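# Stack the black plate onto the white plate

## Task

Set the black plate down on top of the white plate so that no part of it sticks out past the white plate's rim, and it must stay there on its own without an arm supporting it; then switch off suction and move the tool away from it.

## Robot and tools

Robot: two Kinova Gen3 seven-joint arms, left_arm and right_arm, each ending in a suction cup instead of fingers. Base positions in the scene frame: left_arm at (+0.014, +0.361, 0), right_arm at (+0.046, -0.416, 0). The names are just labels, not which side of a picture they appear on.

Frame: one shared scene frame for every pose. Origin sits on the table surface midway between the arms; +z is up, +x reaches out across the table, and left_arm is on the +y side. Distances are metres, orientations are unit quaternions written w first (qw, qx, qy, qz).

Cup point: the reported end_effector_position is the centre of the cup rim. The cup opens along the cup point's own +z axis, so pointing it down means +z toward the table. About 7 cm back from the rim the tool widens, up to roughly 8 cm sideways (body and wrist camera), so leave room around it.

The 16-number row: used by both motion tools. Always all 16, even if one arm is idle. Order: left x, y, z, qw, qx, qy, qz, left suction, then right x, y, z, qw, qx, qy, qz, right suction. Position and quaternion are an absolute target for that arm's cup point in the scene frame, not an offset. Suction is a number from -1 to 1: 1 asks for full vacuum (about 55 kPa under ambient), a fraction asks for that share, and 0.05 or lower means off. The setting persists, and whatever you send is obeyed, so repeat the current value for an arm you do not want to change. To hold an arm still, resend its last reported pose exactly; to keep an orientation steady, reuse one fixed quaternion rather than copying a drifted reading.

execute_actions: argument actions is a list with zero or one entry. Empty list: returns the state, moves nothing. {"rows": [...], "steps": n}: 1 to 15 rows, n up to 15 steps of 1/30 s; each row drives one step and the final row repeats to fill. {"steps": n} alone: wait until n steps (max 300) have elapsed since the previous result, your reply time included. Optional pictures (true/false). A call is rejected, sending nothing, if any target lies over 0.6 m from the arm's last reported position along any axis of its cup frame. Each step the commanded pose is clipped to within 70 mm and 16 degrees of the measured one, so big jumps need several calls; position is favoured over orientation.

move: target is one 16-number row as above; speed is path top speed in m/s, 0.002 to 0.5 (default 0.25), rotation capped at twice that in rad/s. Both cup points travel straight lines finishing together, lasting 0.5 to 10 s; it does not steer around objects or the other arm, and can overshoot speed near full reach. Suction values apply at the start. The result adds a move: line with the outcome (done, off_target, moving, held, fault), any limits (paced = target clipped; held = some steps blocked, after which the arm may jump fast) and each arm's remaining distance to target.

wait: seconds, 0 to 10; sends nothing new.
zoom_image: camera (cam_head_left, cam_head_right, cam_left_wrist, cam_right_wrist; all 896x504) and region [x0, y0, x1, y1] in pixels from the top-left, no bigger than 504 by 504.
read_manual: optional section "licences"; just text.
finished_scene: scene number; ends and grades the scene, irreversibly.

Reading results: the state line lists each arm's cup point position and quaternion (position may be slightly wrong at long reach), plus suction_measured and part_present. Without a seal the reading stays near 0; sealed on an airtight face it settles up to 0.15 below the request. part_present turns 1 at 0.50 and back to 0 under 0.45. "pose unreachable" means the clearance check altered or stopped that arm's command; HELD flags steps not delivered. A "Hand target" line shows where the controller is heading. Camera calibrations are given per camera and may be a little off.

Gripping: the rim is 29 mm wide; press it squarely onto a flat smooth patch away from edges or holes, with vacuum on. The cup shortens by up to about 10 mm under vacuum, and suction alone can lift a light item. To release, rest the plate on its support first, then turn suction off, then rise more than 15 mm. If the cup seals to the table, switch suction off to free it.

Cautions: do not let the arms collide or shove each other; nothing may leave the table; avoid drops, slams and hard pressing (faster moves and targets deeper past contact push harder). Joint load limits are 49.6 N m for the first four joints and 31.2 N m for the wrist joints; reaching one halts that arm for 10 s. Carrying load heats motors: MOTOR HOT appears from 60 °C, and at 75 °C an OVER-TEMPERATURE FAULT lets the arm sag. Loose objects may occasionally be nudged by an outside push. The simulation keeps running while you compose replies.

Each tool is called by a JSON object that holds its "fn" and its "kwargs".

## Session

{"fn": "execute_actions", "kwargs": {"actions": []}}

Scene clock: 0.00 s of 4900.00 s.
left_arm: end_effector_position=(+0.4623, +0.3188, +0.2064) suction_measured=0.00 part_present=0 end_effector_quat_wxyz=(-0.000, -0.211, +0.977, +0.001) | right_arm: end_effector_position=(+0.4915, -0.4687, +0.2061) suction_measured=0.00 part_present=0 end_effector_quat_wxyz=(-0.002, +0.317, +0.948, +0.001)
Joint positions: left_arm=[-0.056  0.435  0.001  1.655 -0.002  1.052 -2.675] | right_arm=[-0.054  0.433 -0.003  1.659 -0.003  1.053  2.563]
Joint velocities: left_arm=[ 0.001  0.    -0.002  0.    -0.     0.    -0.   ] | right_arm=[ 0.     0.    -0.     0.002  0.     0.    -0.   ]
Motor temperatures (°C, as the motors report them): left_arm=[30 30 25 27 34 33 40] | right_arm=[27 27 27 30 38 41 41]
Hand target (left_arm): +0.462, +0.319, +0.206; -0.000, -0.211, +0.977, +0.001
Hand target (right_arm): +0.492, -0.469, +0.206; -0.002, +0.317, +0.948, +0.001
camera_calibration (this result's frames):
cam_left_wrist: T_world_to_cam=[[0.423819, -0.904492, -0.0476634, 0.110241], [-0.84266, -0.413049, 0.34542, 0.459469], [-0.332117, -0.106231, -0.937237, 0.475002], [0, 0, 0, 1]] pos_world=[0.49821, 0.339955, 0.291734]
cam_right_wrist: T_world_to_cam=[[-0.558488, -0.829437, 0.0112066, -0.110879], [-0.763214, 0.519097, 0.384762, 0.547657], [-0.324953, 0.206332, -0.922948, 0.546265], [0, 0, 0, 1]] pos_world=[0.533566, -0.488966, 0.294699]

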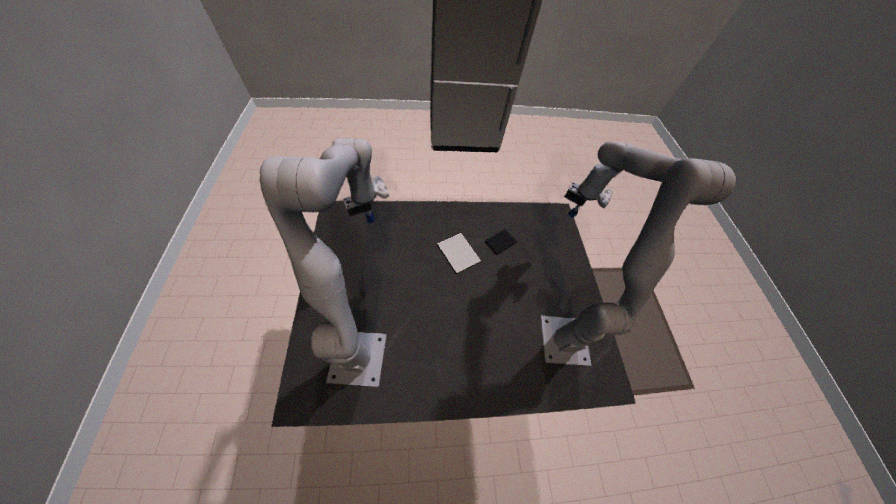

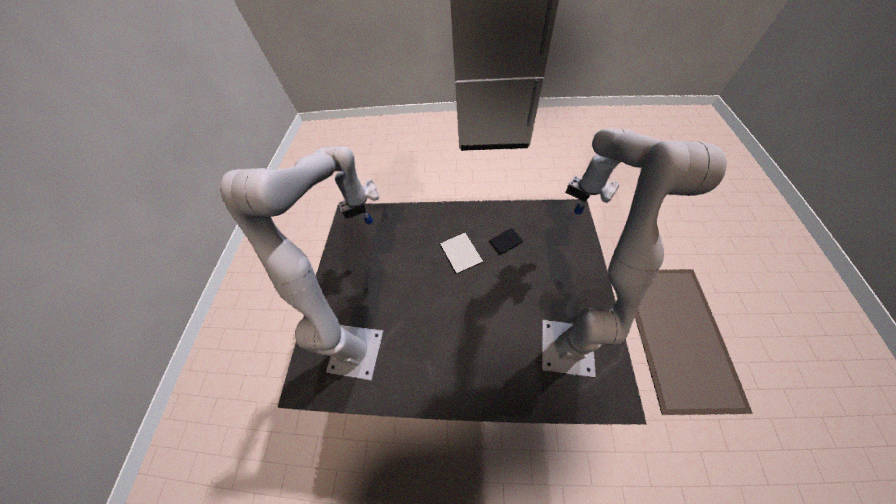

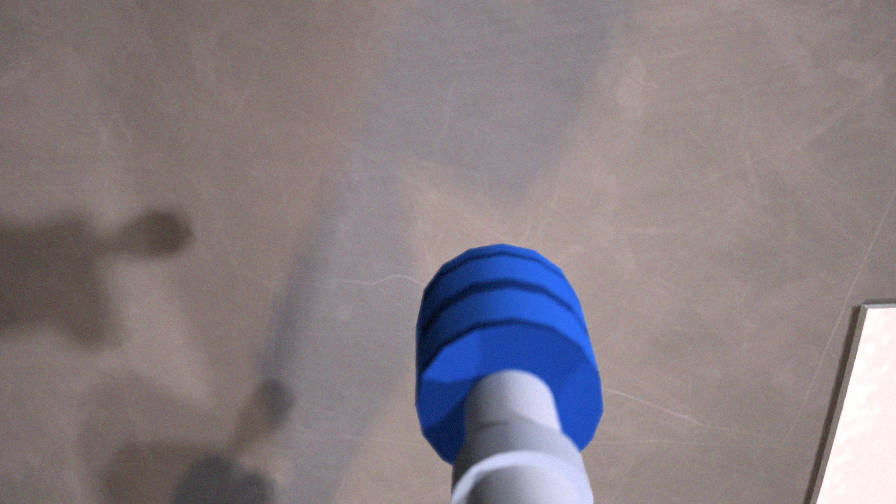

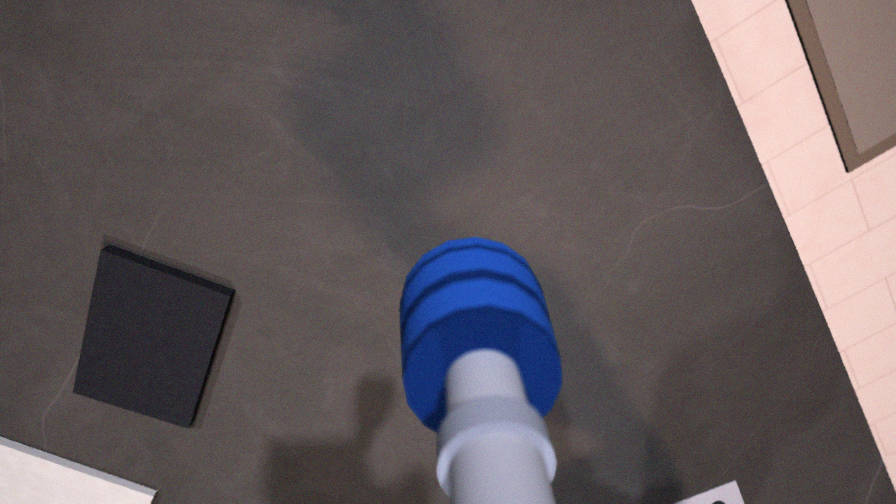

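{"fn": "move", "kwargs": {"target": [0.35,0.45,0.25,0,-0.211,0.977,0,0,0.52,-0.25,0.2,0,0.317,0.948,0,0], "speed": 0.4}}

Scene clock: 2.27 s of 4900.00 s.
left_arm: end_effector_position=(+0.3499, +0.4502, +0.2502) suction_measured=0.00 part_present=0 end_effector_quat_wxyz=(-0.000, -0.211, +0.977, +0.000) | right_arm: end_effector_position=(+0.5195, -0.2506, +0.2001) suction_measured=0.00 part_present=0 end_effector_quat_wxyz=(-0.000, +0.317, +0.948, -0.001)
Joint positions: left_arm=[-0.33   0.166 -0.11   1.886  0.02   1.091 -3.069] | right_arm=[-0.466  0.55  -0.065  1.48   0.039  1.115  2.079]
Joint velocities: left_arm=[-0.001 -0.002 -0.002 -0.     0.    -0.002 -0.001] | right_arm=[-0.002  0.003 -0.002 -0.001  0.002 -0.001 -0.001]
Motor temperatures (°C, as the motors report them): left_arm=[30 30 25 27 34 33 40] | right_arm=[27 27 27 30 38 41 41]
Hand target (left_arm): +0.350, +0.450, +0.250; -0.000, -0.211, +0.977, +0.000
Hand target (right_arm): +0.519, -0.251, +0.200; -0.000, +0.317, +0.948, -0.001
Off the commanded pose (left_arm): 0.000 m, 0 deg.
Off the commanded pose (right_arm): 0.001 m, 0 deg.
move: done
camera_calibration (this result's frames):
cam_left_wrist: T_world_to_cam=[[0.423861, -0.904529, -0.0465715, 0.278486], [-0.842673, -0.412681, 0.345827, 0.40368], [-0.33203, -0.107338, -0.937142, 0.493177], [0, 0, 0, 1]] pos_world=[0.38588, 0.471426, 0.335543]
cam_right_wrist: T_world_to_cam=[[-0.559291, -0.828849, 0.0142583, 0.0856138], [-0.763506, 0.521746, 0.380577, 0.459776], [-0.32288, 0.201967, -0.924639, 0.502936], [0, 0, 0, 1]] pos_world=[0.561313, -0.270502, 0.288834]

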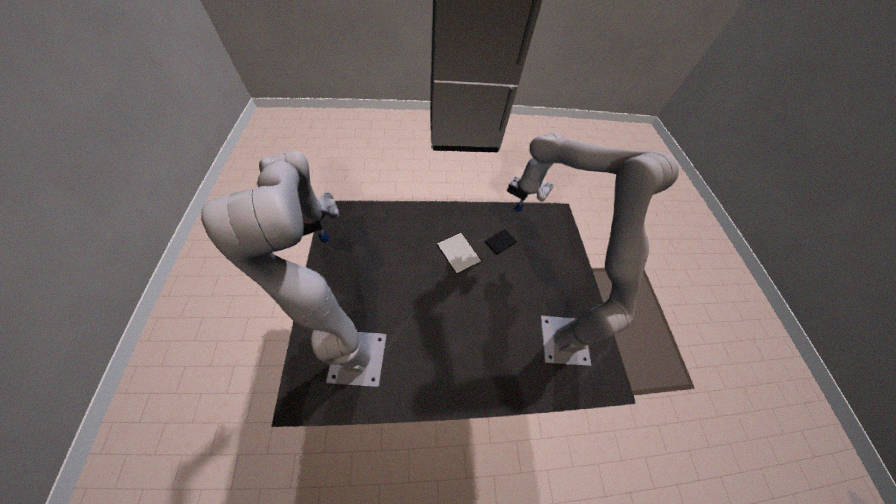

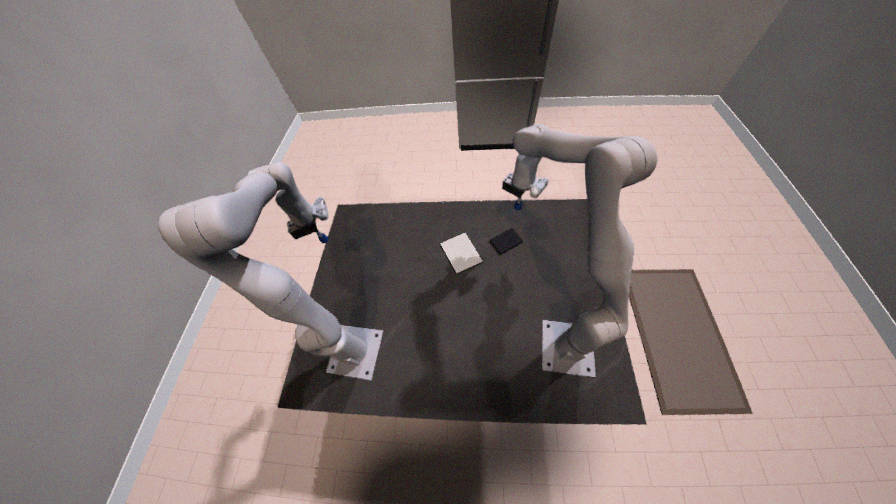

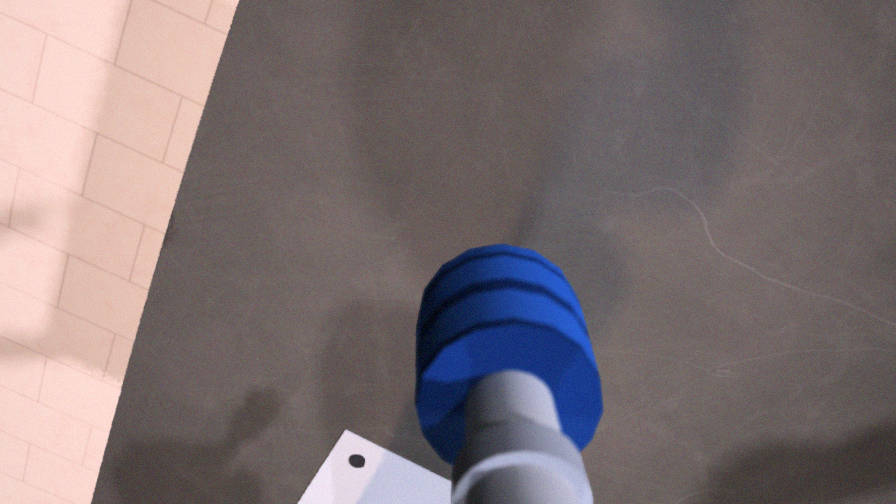

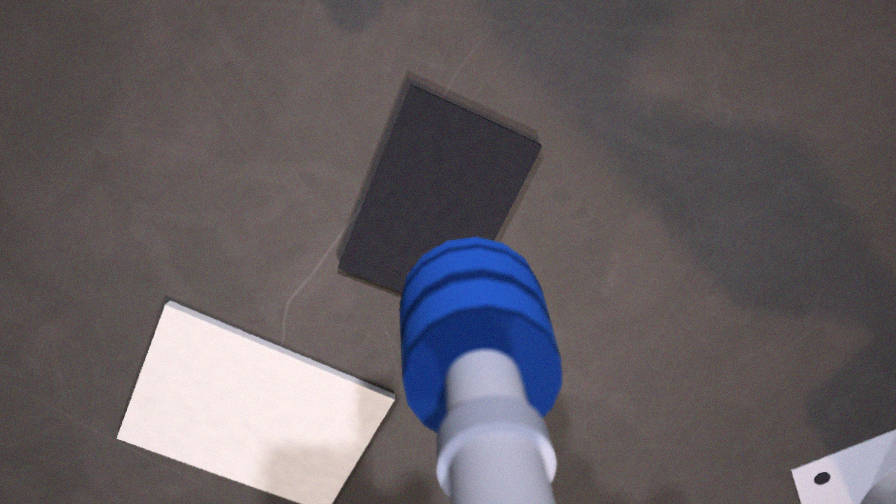

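{"fn": "move", "kwargs": {"target": [0.35,0.45,0.25,0,-0.211,0.977,0,0,0.493,-0.222,0.05,0,0.317,0.948,0,0], "speed": 0.25}}

{"fn": "move", "kwargs": {"target": [0.35,0.45,0.25,0,-0.211,0.977,0,0,0.493,-0.222,0.004,0,0.317,0.948,0,1], "speed": 0.05}}

Scene clock: 5.00 s of 4900.00 s.
left_arm: end_effector_position=(+0.3500, +0.4500, +0.2500) suction_measured=0.00 part_present=0 end_effector_quat_wxyz=(+0.000, -0.211, +0.977, +0.000) | right_arm: end_effector_position=(+0.4927, -0.2224, +0.0505) suction_measured=0.00 part_present=0 end_effector_quat_wxyz=(+0.000, +0.318, +0.948, -0.000)
Joint positions: left_arm=[-0.33   0.166 -0.11   1.887  0.02   1.089 -3.069] | right_arm=[-0.54   0.742 -0.063  1.7    0.067  0.701  1.978]
Joint velocities: left_arm=[ 0.    -0.001  0.001 -0.002  0.001  0.001 -0.   ] | right_arm=[-0.002  0.005 -0.     0.002  0.    -0.002 -0.001]
Motor temperatures (°C, as the motors report them): left_arm=[30 30 25 27 34 33 40] | right_arm=[27 27 27 30 38 41 41]
Hand target (left_arm): +0.350, +0.450, +0.250; +0.000, -0.211, +0.977, +0.000
Hand target (right_arm): +0.493, -0.222, +0.050; +0.000, +0.318, +0.948, -0.000
Off the commanded pose (left_arm): 0.000 m, 0 deg.
Off the commanded pose (right_arm): 0.001 m, 0 deg.
move: done
camera_calibration (this result's frames):
cam_left_wrist: T_world_to_cam=[[0.424056, -0.904456, -0.0462055, 0.278067], [-0.84286, -0.412812, 0.345215, 0.404008], [-0.331306, -0.107446, -0.937386, 0.492816], [0, 0, 0, 1]] pos_world=[0.385879, 0.47123, 0.335337]
cam_right_wrist: T_world_to_cam=[[-0.560274, -0.828213, 0.012498, 0.0968971], [-0.763533, 0.522251, 0.37983, 0.481692], [-0.321107, 0.203266, -0.924972, 0.349703], [0, 0, 0, 1]] pos_world=[0.534369, -0.242396, 0.139293]

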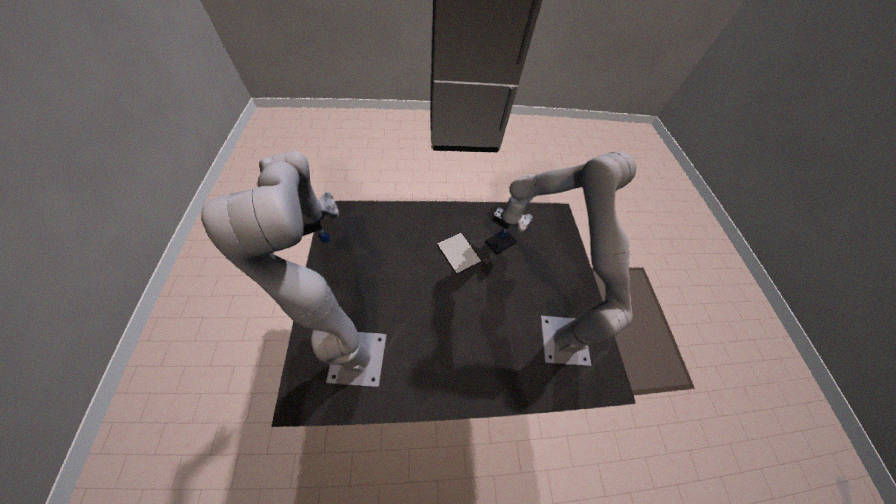

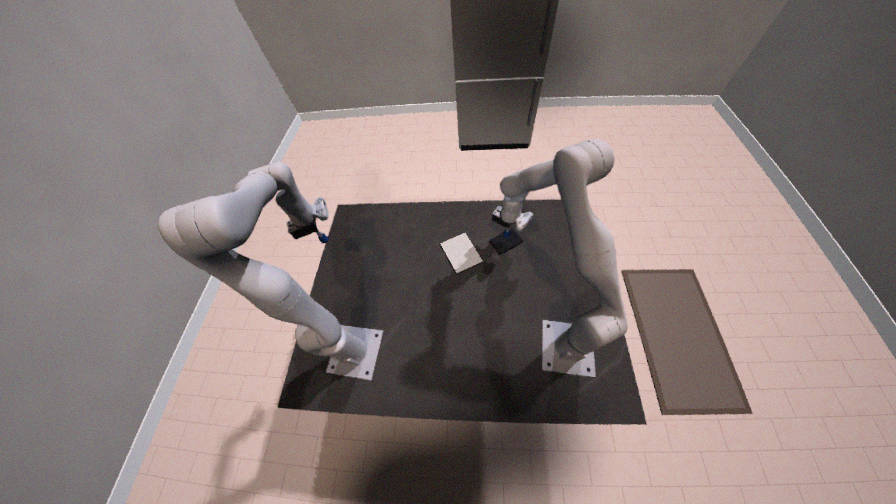

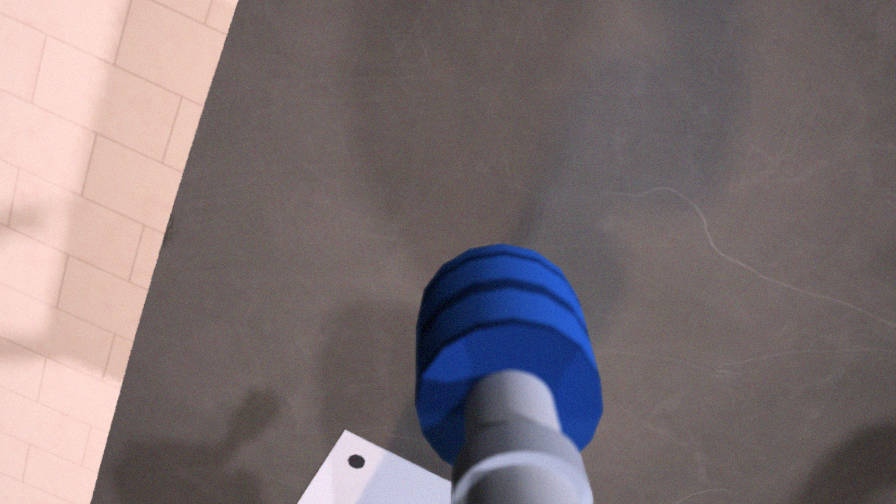

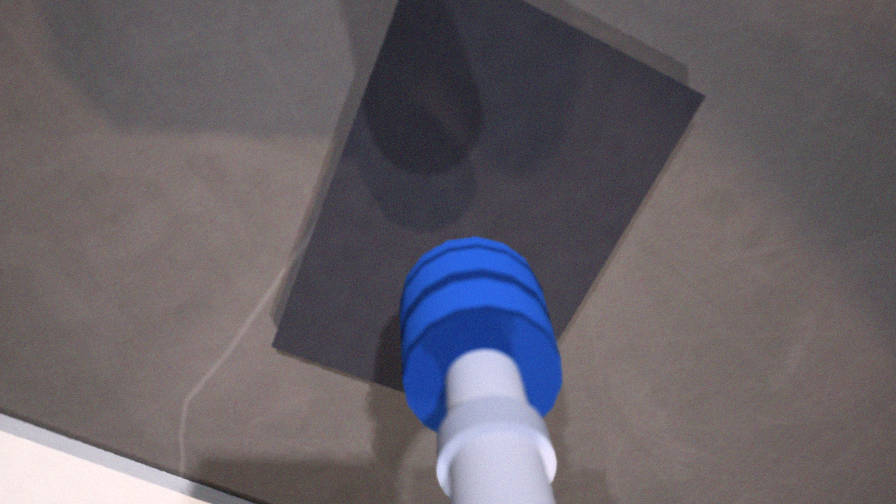

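Scene clock: 6.20 s of 4900.00 s.
left_arm: end_effector_position=(+0.3500, +0.4500, +0.2500) suction_measured=0.00 part_present=0 end_effector_quat_wxyz=(+0.000, -0.211, +0.977, +0.000) | right_arm: end_effector_position=(+0.4928, -0.2221, +0.0041) suction_measured=0.39 part_present=0 end_effector_quat_wxyz=(-0.000, +0.317, +0.948, -0.000)
Joint positions: left_arm=[-0.33   0.166 -0.11   1.887  0.02   1.089 -3.069] | right_arm=[-0.544  0.831 -0.057  1.716  0.075  0.597  1.972]
Joint velocities: left_arm=[ 0.001  0.     0.     0.001 -0.     0.001 -0.   ] | right_arm=[ 0.     0.006  0.     0.001  0.    -0.    -0.   ]
Motor temperatures (°C, as the motors report them): left_arm=[30 30 25 27 34 33 40] | right_arm=[27 27 27 30 38 41 41]
Hand target (left_arm): +0.350, +0.450, +0.250; -0.000, -0.211, +0.977, -0.000
Hand target (right_arm): +0.493, -0.222, +0.004; +0.000, +0.317, +0.948, -0.000
Off the commanded pose (left_arm): 0.000 m, 0 deg.
Off the commanded pose (right_arm): 0.000 m, 0 deg.
move: done
camera_calibration (this result's frames):
cam_left_wrist: T_world_to_cam=[[0.424057, -0.904456, -0.0462047, 0.278067], [-0.842859, -0.412813, 0.345216, 0.404008], [-0.331306, -0.107447, -0.937385, 0.492817], [0, 0, 0, 1]] pos_world=[0.38588, 0.47123, 0.335337]
cam_right_wrist: T_world_to_cam=[[-0.559418, -0.82879, 0.0125986, 0.0972217], [-0.76387, 0.52138, 0.380349, 0.49922], [-0.321798, 0.20315, -0.924757, 0.307076], [0, 0, 0, 1]] pos_world=[0.534543, -0.242089, 0.0928679]

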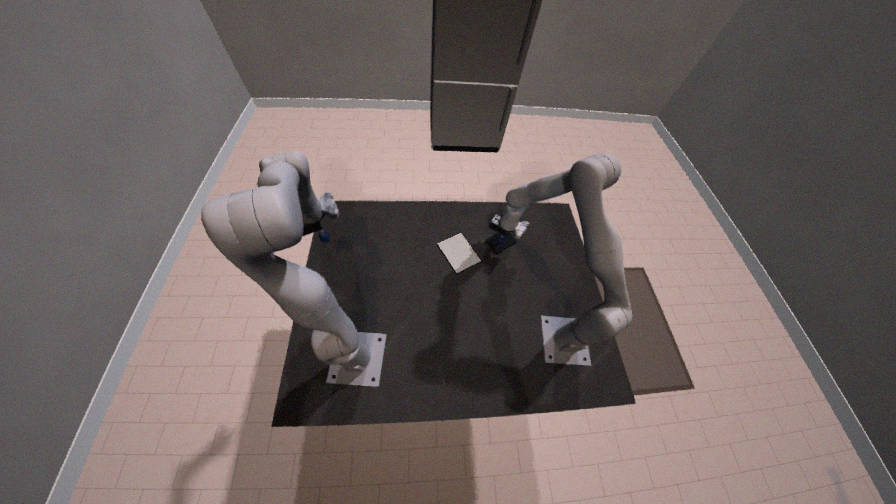

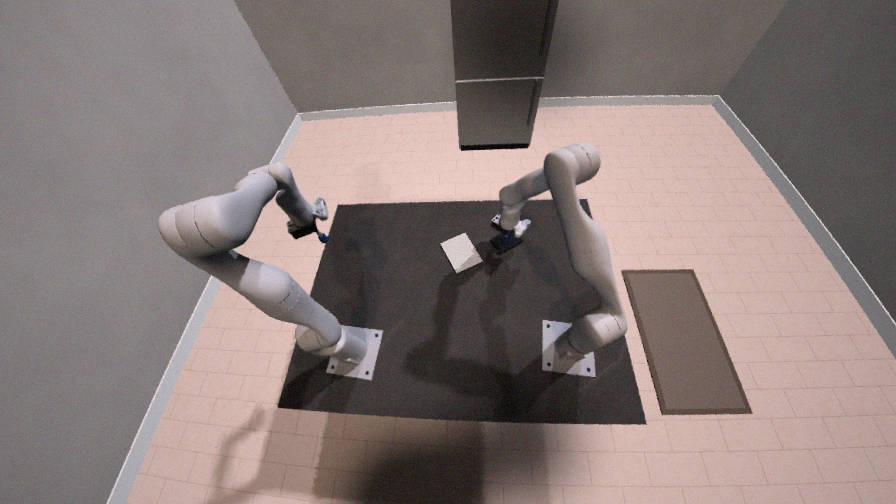

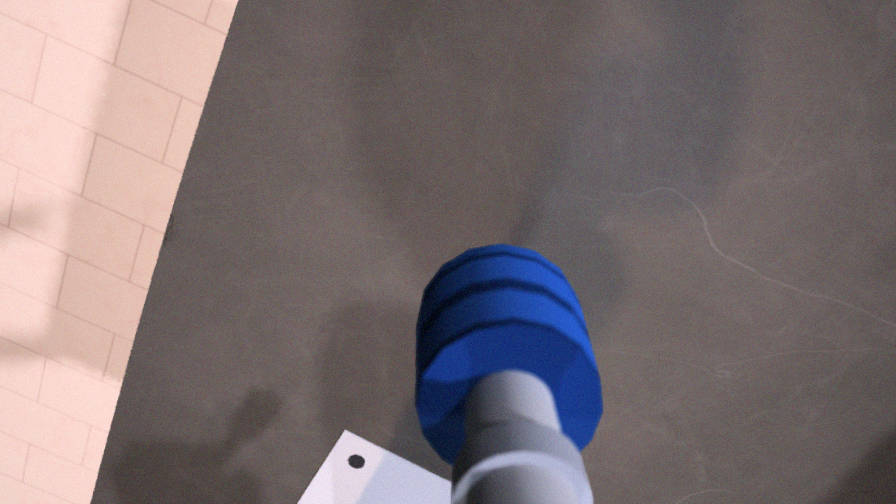

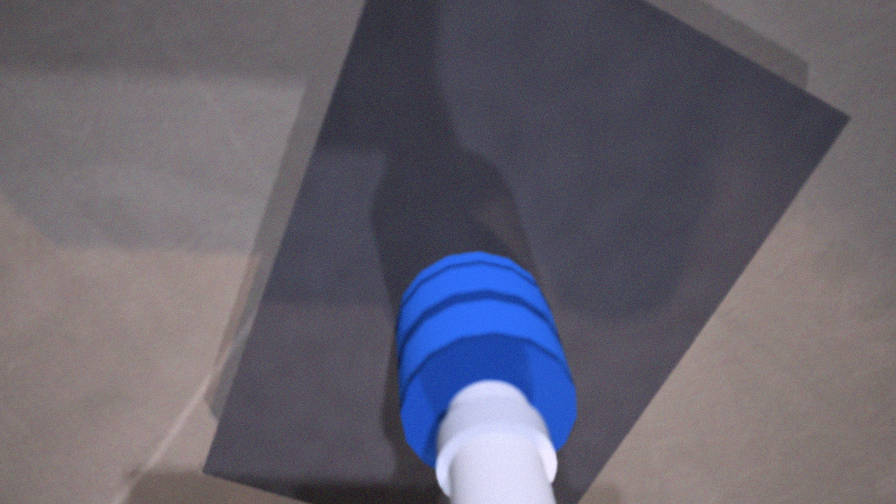

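{"fn": "move", "kwargs": {"target": [0.35,0.45,0.25,0,-0.211,0.977,0,0,0.49,-0.21,0.05,0,0.317,0.948,0,1], "speed": 0.1}}

{"fn": "move", "kwargs": {"target": [0.35,0.45,0.25,0,-0.211,0.977,0,0,0.442,-0.027,0.045,0,-0.446,0.895,0,1], "speed": 0.35}}

{"fn": "move", "kwargs": {"target": [0.35,0.45,0.25,0,-0.211,0.977,0,0,0.442,-0.027,0.014,0,-0.446,0.895,0,1], "speed": 0.05}}

{"fn": "zoom_image", "kwargs": {"camera": "cam_head_left", "region": [410,210,510,285]}}

Scene clock: 8.10 s of 4900.00 s.
left_arm: end_effector_position=(+0.3500, +0.4500, +0.2500) suction_measured=0.00 part_present=0 end_effector_quat_wxyz=(+0.000, -0.211, +0.977, +0.000) | right_arm: end_effector_position=(+0.4900, -0.2101, +0.0497) suction_measured=0.99 part_present=1 end_effector_quat_wxyz=(-0.000, +0.317, +0.948, -0.000)
Joint positions: left_arm=[-0.33   0.166 -0.11   1.887  0.02   1.089 -3.069] | right_arm=[-0.566  0.747 -0.062  1.69   0.065  0.706  1.957]
Joint velocities: left_arm=[ 0.001 -0.001  0.001  0.002 -0.    -0.     0.   ] | right_arm=[-0.001 -0.004 -0.     0.001  0.001 -0.    -0.   ]
Motor temperatures (°C, as the motors report them): left_arm=[30 30 25 27 34 33 40] | right_arm=[27 27 27 30 38 41 41]
Hand target (left_arm): +0.350, +0.450, +0.250; -0.000, -0.211, +0.977, +0.000
Hand target (right_arm): +0.490, -0.210, +0.050; -0.000, +0.317, +0.948, -0.000
Off the commanded pose (left_arm): 0.000 m, 0 deg.
Off the commanded pose (right_arm): 0.000 m, 0 deg.
move: done
camera_calibration (this result's frames):
cam_left_wrist: T_world_to_cam=[[0.424057, -0.904456, -0.0462048, 0.278067], [-0.842859, -0.412812, 0.345216, 0.404008], [-0.331306, -0.107447, -0.937385, 0.492817], [0, 0, 0, 1]] pos_world=[0.38588, 0.47123, 0.335337]
cam_right_wrist: T_world_to_cam=[[-0.558926, -0.829116, 0.0129477, 0.104712], [-0.76403, 0.520993, 0.380558, 0.473422], [-0.322273, 0.202811, -0.924666, 0.346098], [0, 0, 0, 1]] pos_world=[0.531773, -0.230023, 0.138505]

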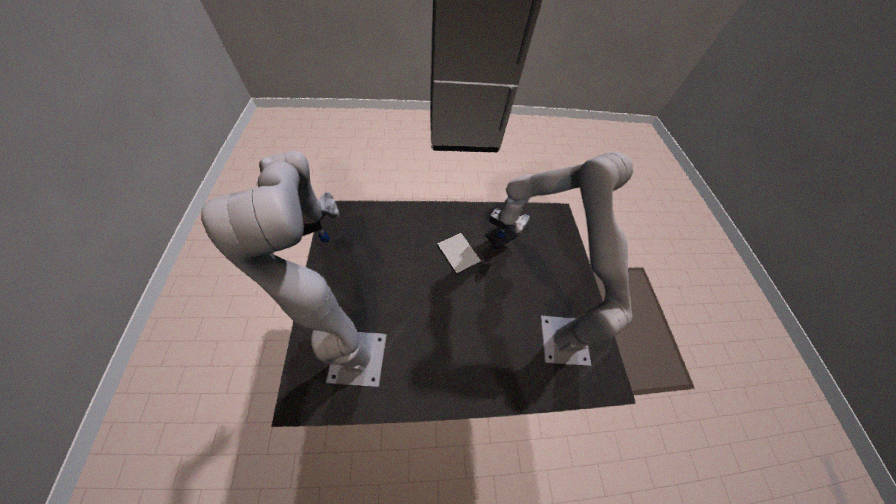

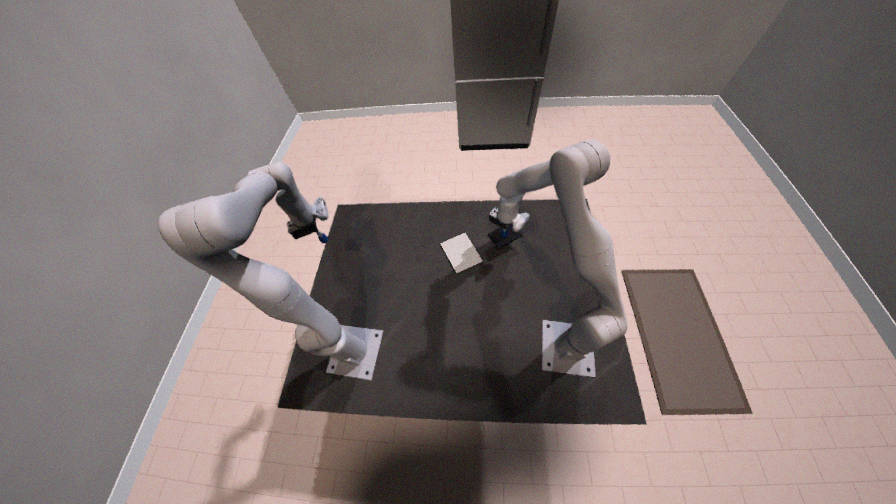

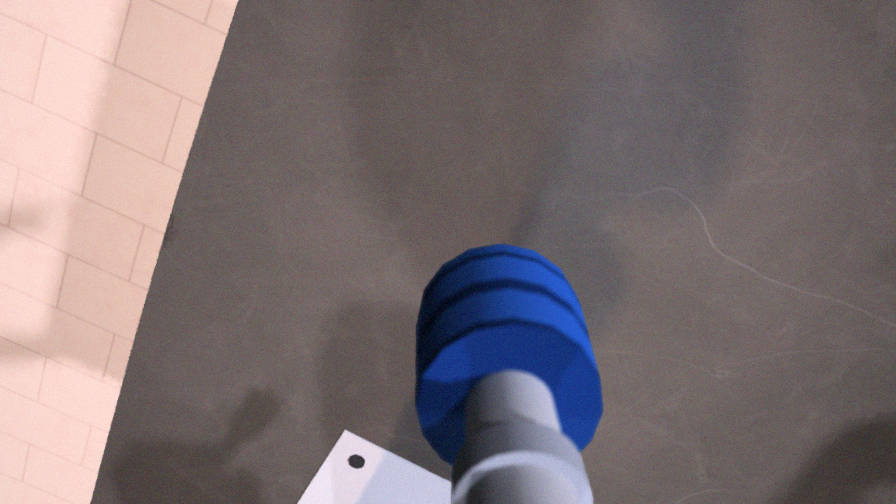

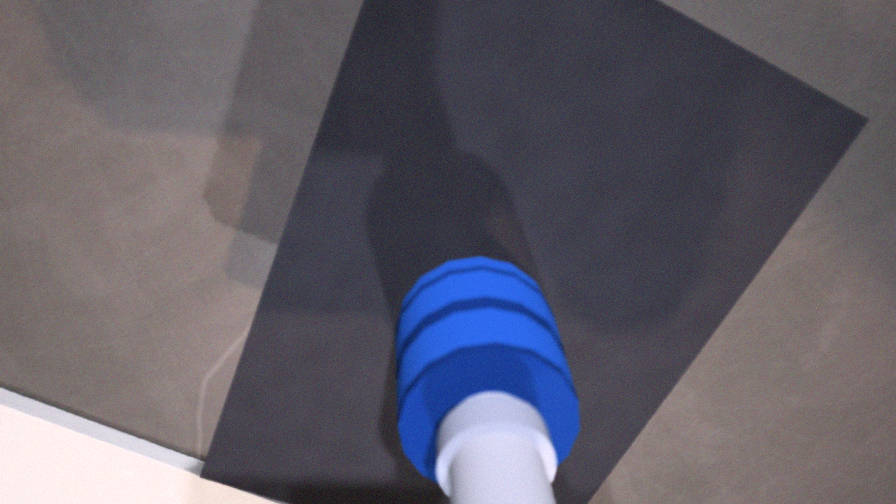

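Scene clock: 10.73 s of 4900.00 s.
left_arm: end_effector_position=(+0.3500, +0.4500, +0.2500) suction_measured=0.00 part_present=0 end_effector_quat_wxyz=(+0.000, -0.211, +0.977, +0.000) | right_arm: end_effector_position=(+0.4419, -0.0275, +0.0454) suction_measured=0.96 part_present=1 end_effector_quat_wxyz=(-0.000, -0.446, +0.895, -0.000)
Joint positions: left_arm=[-0.33   0.166 -0.11   1.887  0.02   1.089 -3.069] | right_arm=[-0.697  0.902 -0.444  1.425  0.44   0.915  2.924]
Joint velocities: left_arm=[ 0.001  0.    -0.001  0.001 -0.001  0.001  0.   ] | right_arm=[-0.     0.005  0.001 -0.001 -0.     0.001  0.001]
Motor temperatures (°C, as the motors report them): left_arm=[30 30 25 27 34 33 40] | right_arm=[27 27 27 30 38 41 41]
Hand target (left_arm): +0.350, +0.450, +0.250; -0.000, -0.211, +0.977, +0.000
Hand target (right_arm): +0.442, -0.028, +0.045; -0.001, -0.446, +0.895, -0.000
Off the commanded pose (left_arm): 0.000 m, 0 deg.
Off the commanded pose (right_arm): 0.001 m, 0 deg.
move: done
camera_calibration (this result's frames):
cam_left_wrist: T_world_to_cam=[[0.424057, -0.904456, -0.0462047, 0.278066], [-0.842859, -0.412813, 0.345216, 0.404008], [-0.331306, -0.107447, -0.937385, 0.492817], [0, 0, 0, 1]] pos_world=[0.38588, 0.47123, 0.335337]
cam_right_wrist: T_world_to_cam=[[0.828931, -0.559208, 0.0126389, -0.37656], [-0.521002, -0.763681, 0.381247, 0.200427], [-0.203544, -0.322612, -0.924387, 0.222621], [0, 0, 0, 1]] pos_world=[0.461879, 0.0143069, 0.134135]

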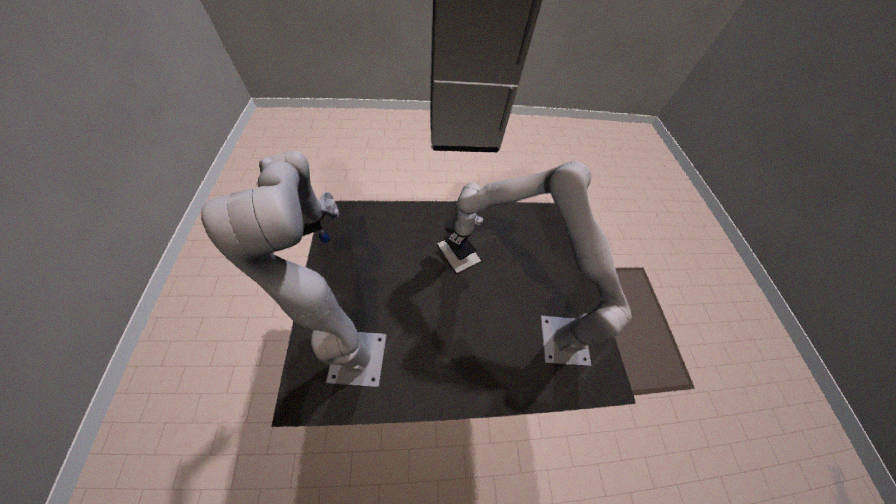

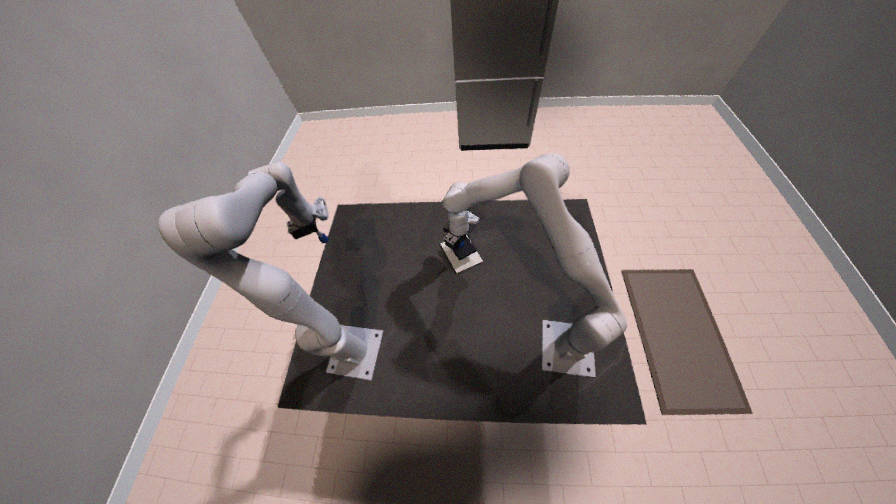

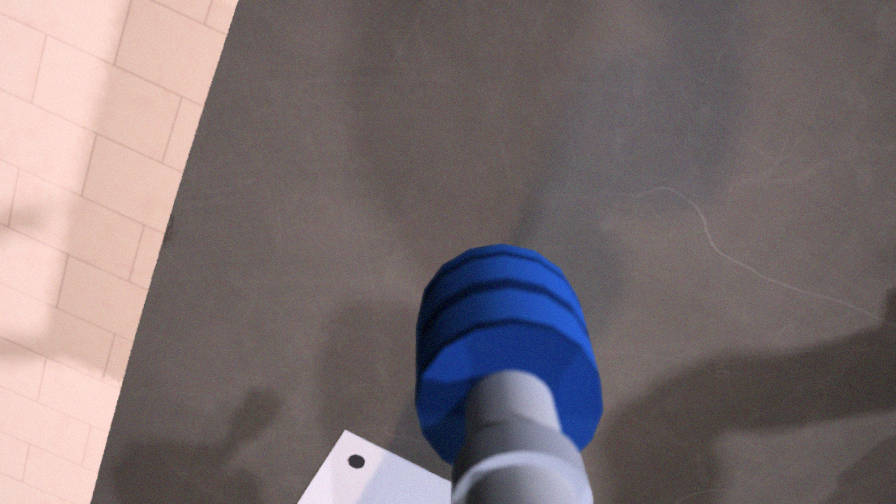

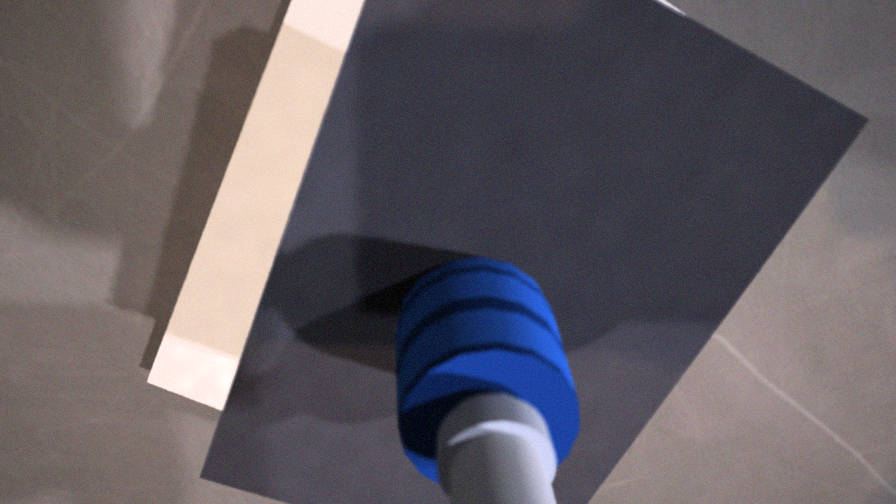

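Scene clock: 11.63 s of 4900.00 s.
left_arm: end_effector_position=(+0.3500, +0.4500, +0.2500) suction_measured=0.00 part_present=0 end_effector_quat_wxyz=(+0.000, -0.211, +0.977, +0.000) | right_arm: end_effector_position=(+0.4420, -0.0270, +0.0142) suction_measured=0.96 part_present=1 end_effector_quat_wxyz=(+0.000, -0.446, +0.895, +0.000)
Joint positions: left_arm=[-0.33   0.166 -0.11   1.887  0.02   1.089 -3.069] | right_arm=[-0.707  0.951 -0.425  1.436  0.462  0.853  2.907]
Joint velocities: left_arm=[-0.     0.    -0.001 -0.001  0.    -0.001  0.   ] | right_arm=[-0.001  0.003 -0.    -0.     0.    -0.    -0.   ]
Motor temperatures (°C, as the motors report them): left_arm=[30 30 25 27 34 33 40] | right_arm=[27 27 27 30 38 41 41]
Hand target (left_arm): +0.350, +0.450, +0.250; -0.000, -0.211, +0.977, +0.000
Hand target (right_arm): +0.442, -0.027, +0.014; -0.000, -0.446, +0.895, +0.000
Off the commanded pose (left_arm): 0.000 m, 0 deg.
Off the commanded pose (right_arm): 0.000 m, 0 deg.
move: done
camera_calibration (this result's frames):
cam_left_wrist: T_world_to_cam=[[0.424057, -0.904456, -0.0462047, 0.278067], [-0.842859, -0.412813, 0.345216, 0.404008], [-0.331306, -0.107447, -0.937385, 0.492817], [0, 0, 0, 1]] pos_world=[0.38588, 0.47123, 0.335337]
cam_right_wrist: T_world_to_cam=[[0.828372, -0.560038, 0.0125755, -0.375839], [-0.521997, -0.76357, 0.380106, 0.213213], [-0.203271, -0.321433, -0.924858, 0.193879], [0, 0, 0, 1]] pos_world=[0.462041, 0.0146378, 0.102993]

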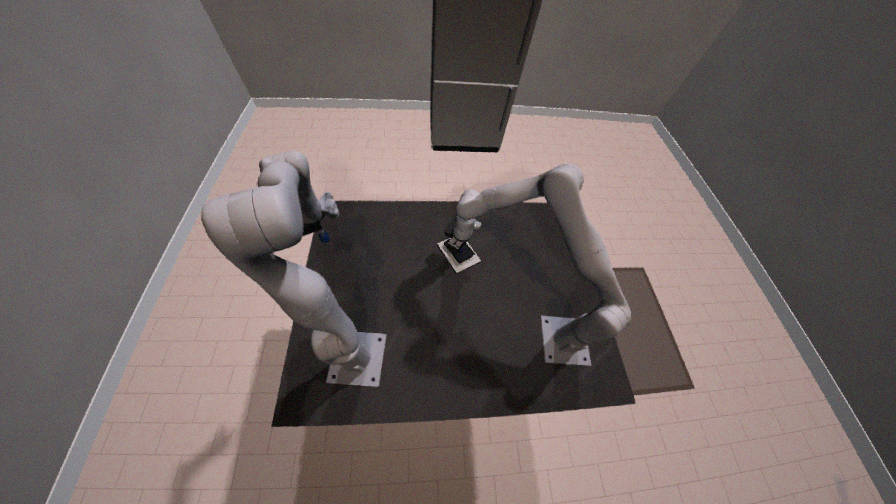

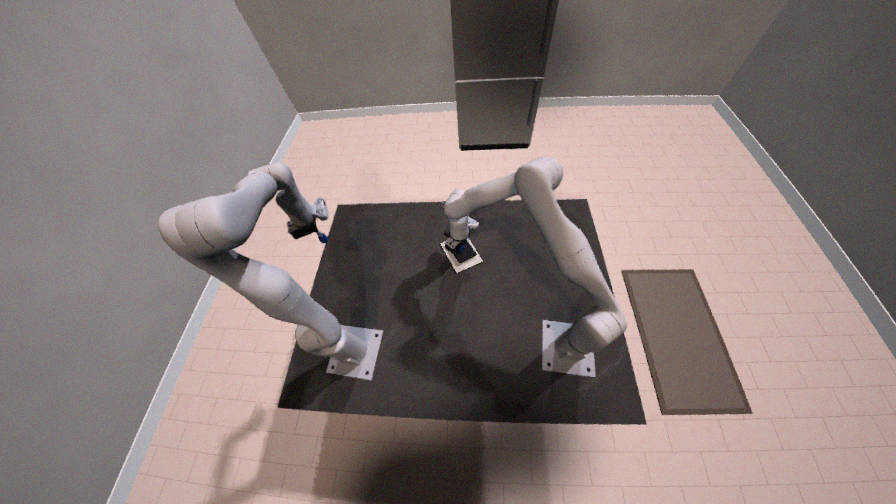

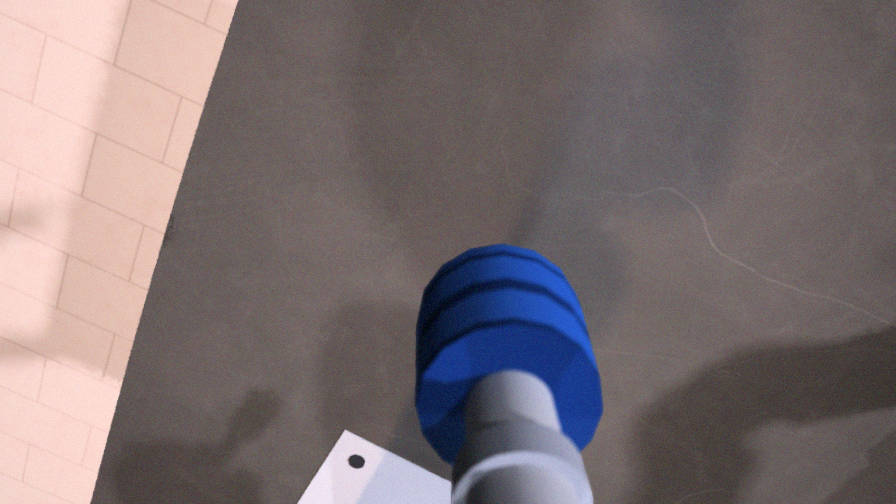

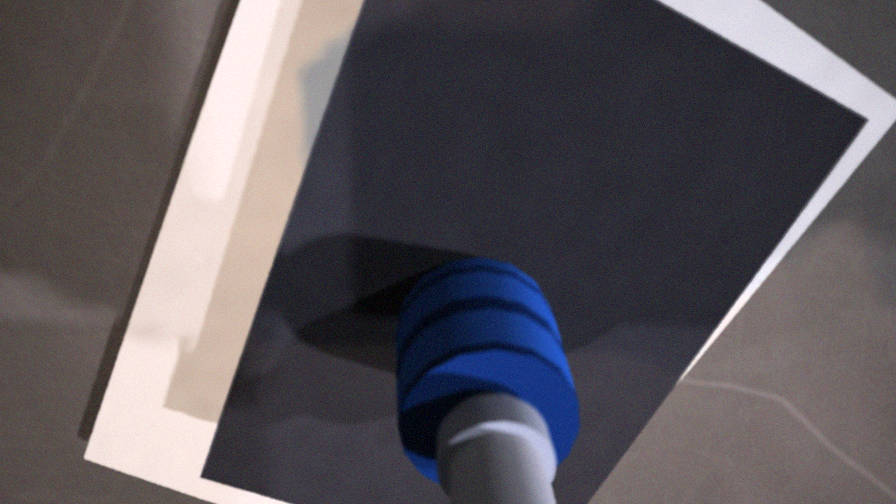

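Region (410, 210, 510, 285) of cam_head_left's 896x504 image, scaled by 5.040, with more detail than that image has; it fills the top 378 rows of this view, and the rest is white.

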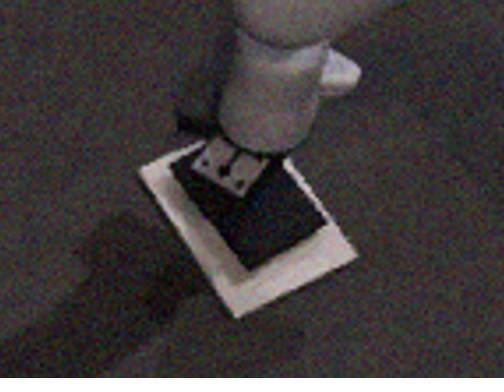

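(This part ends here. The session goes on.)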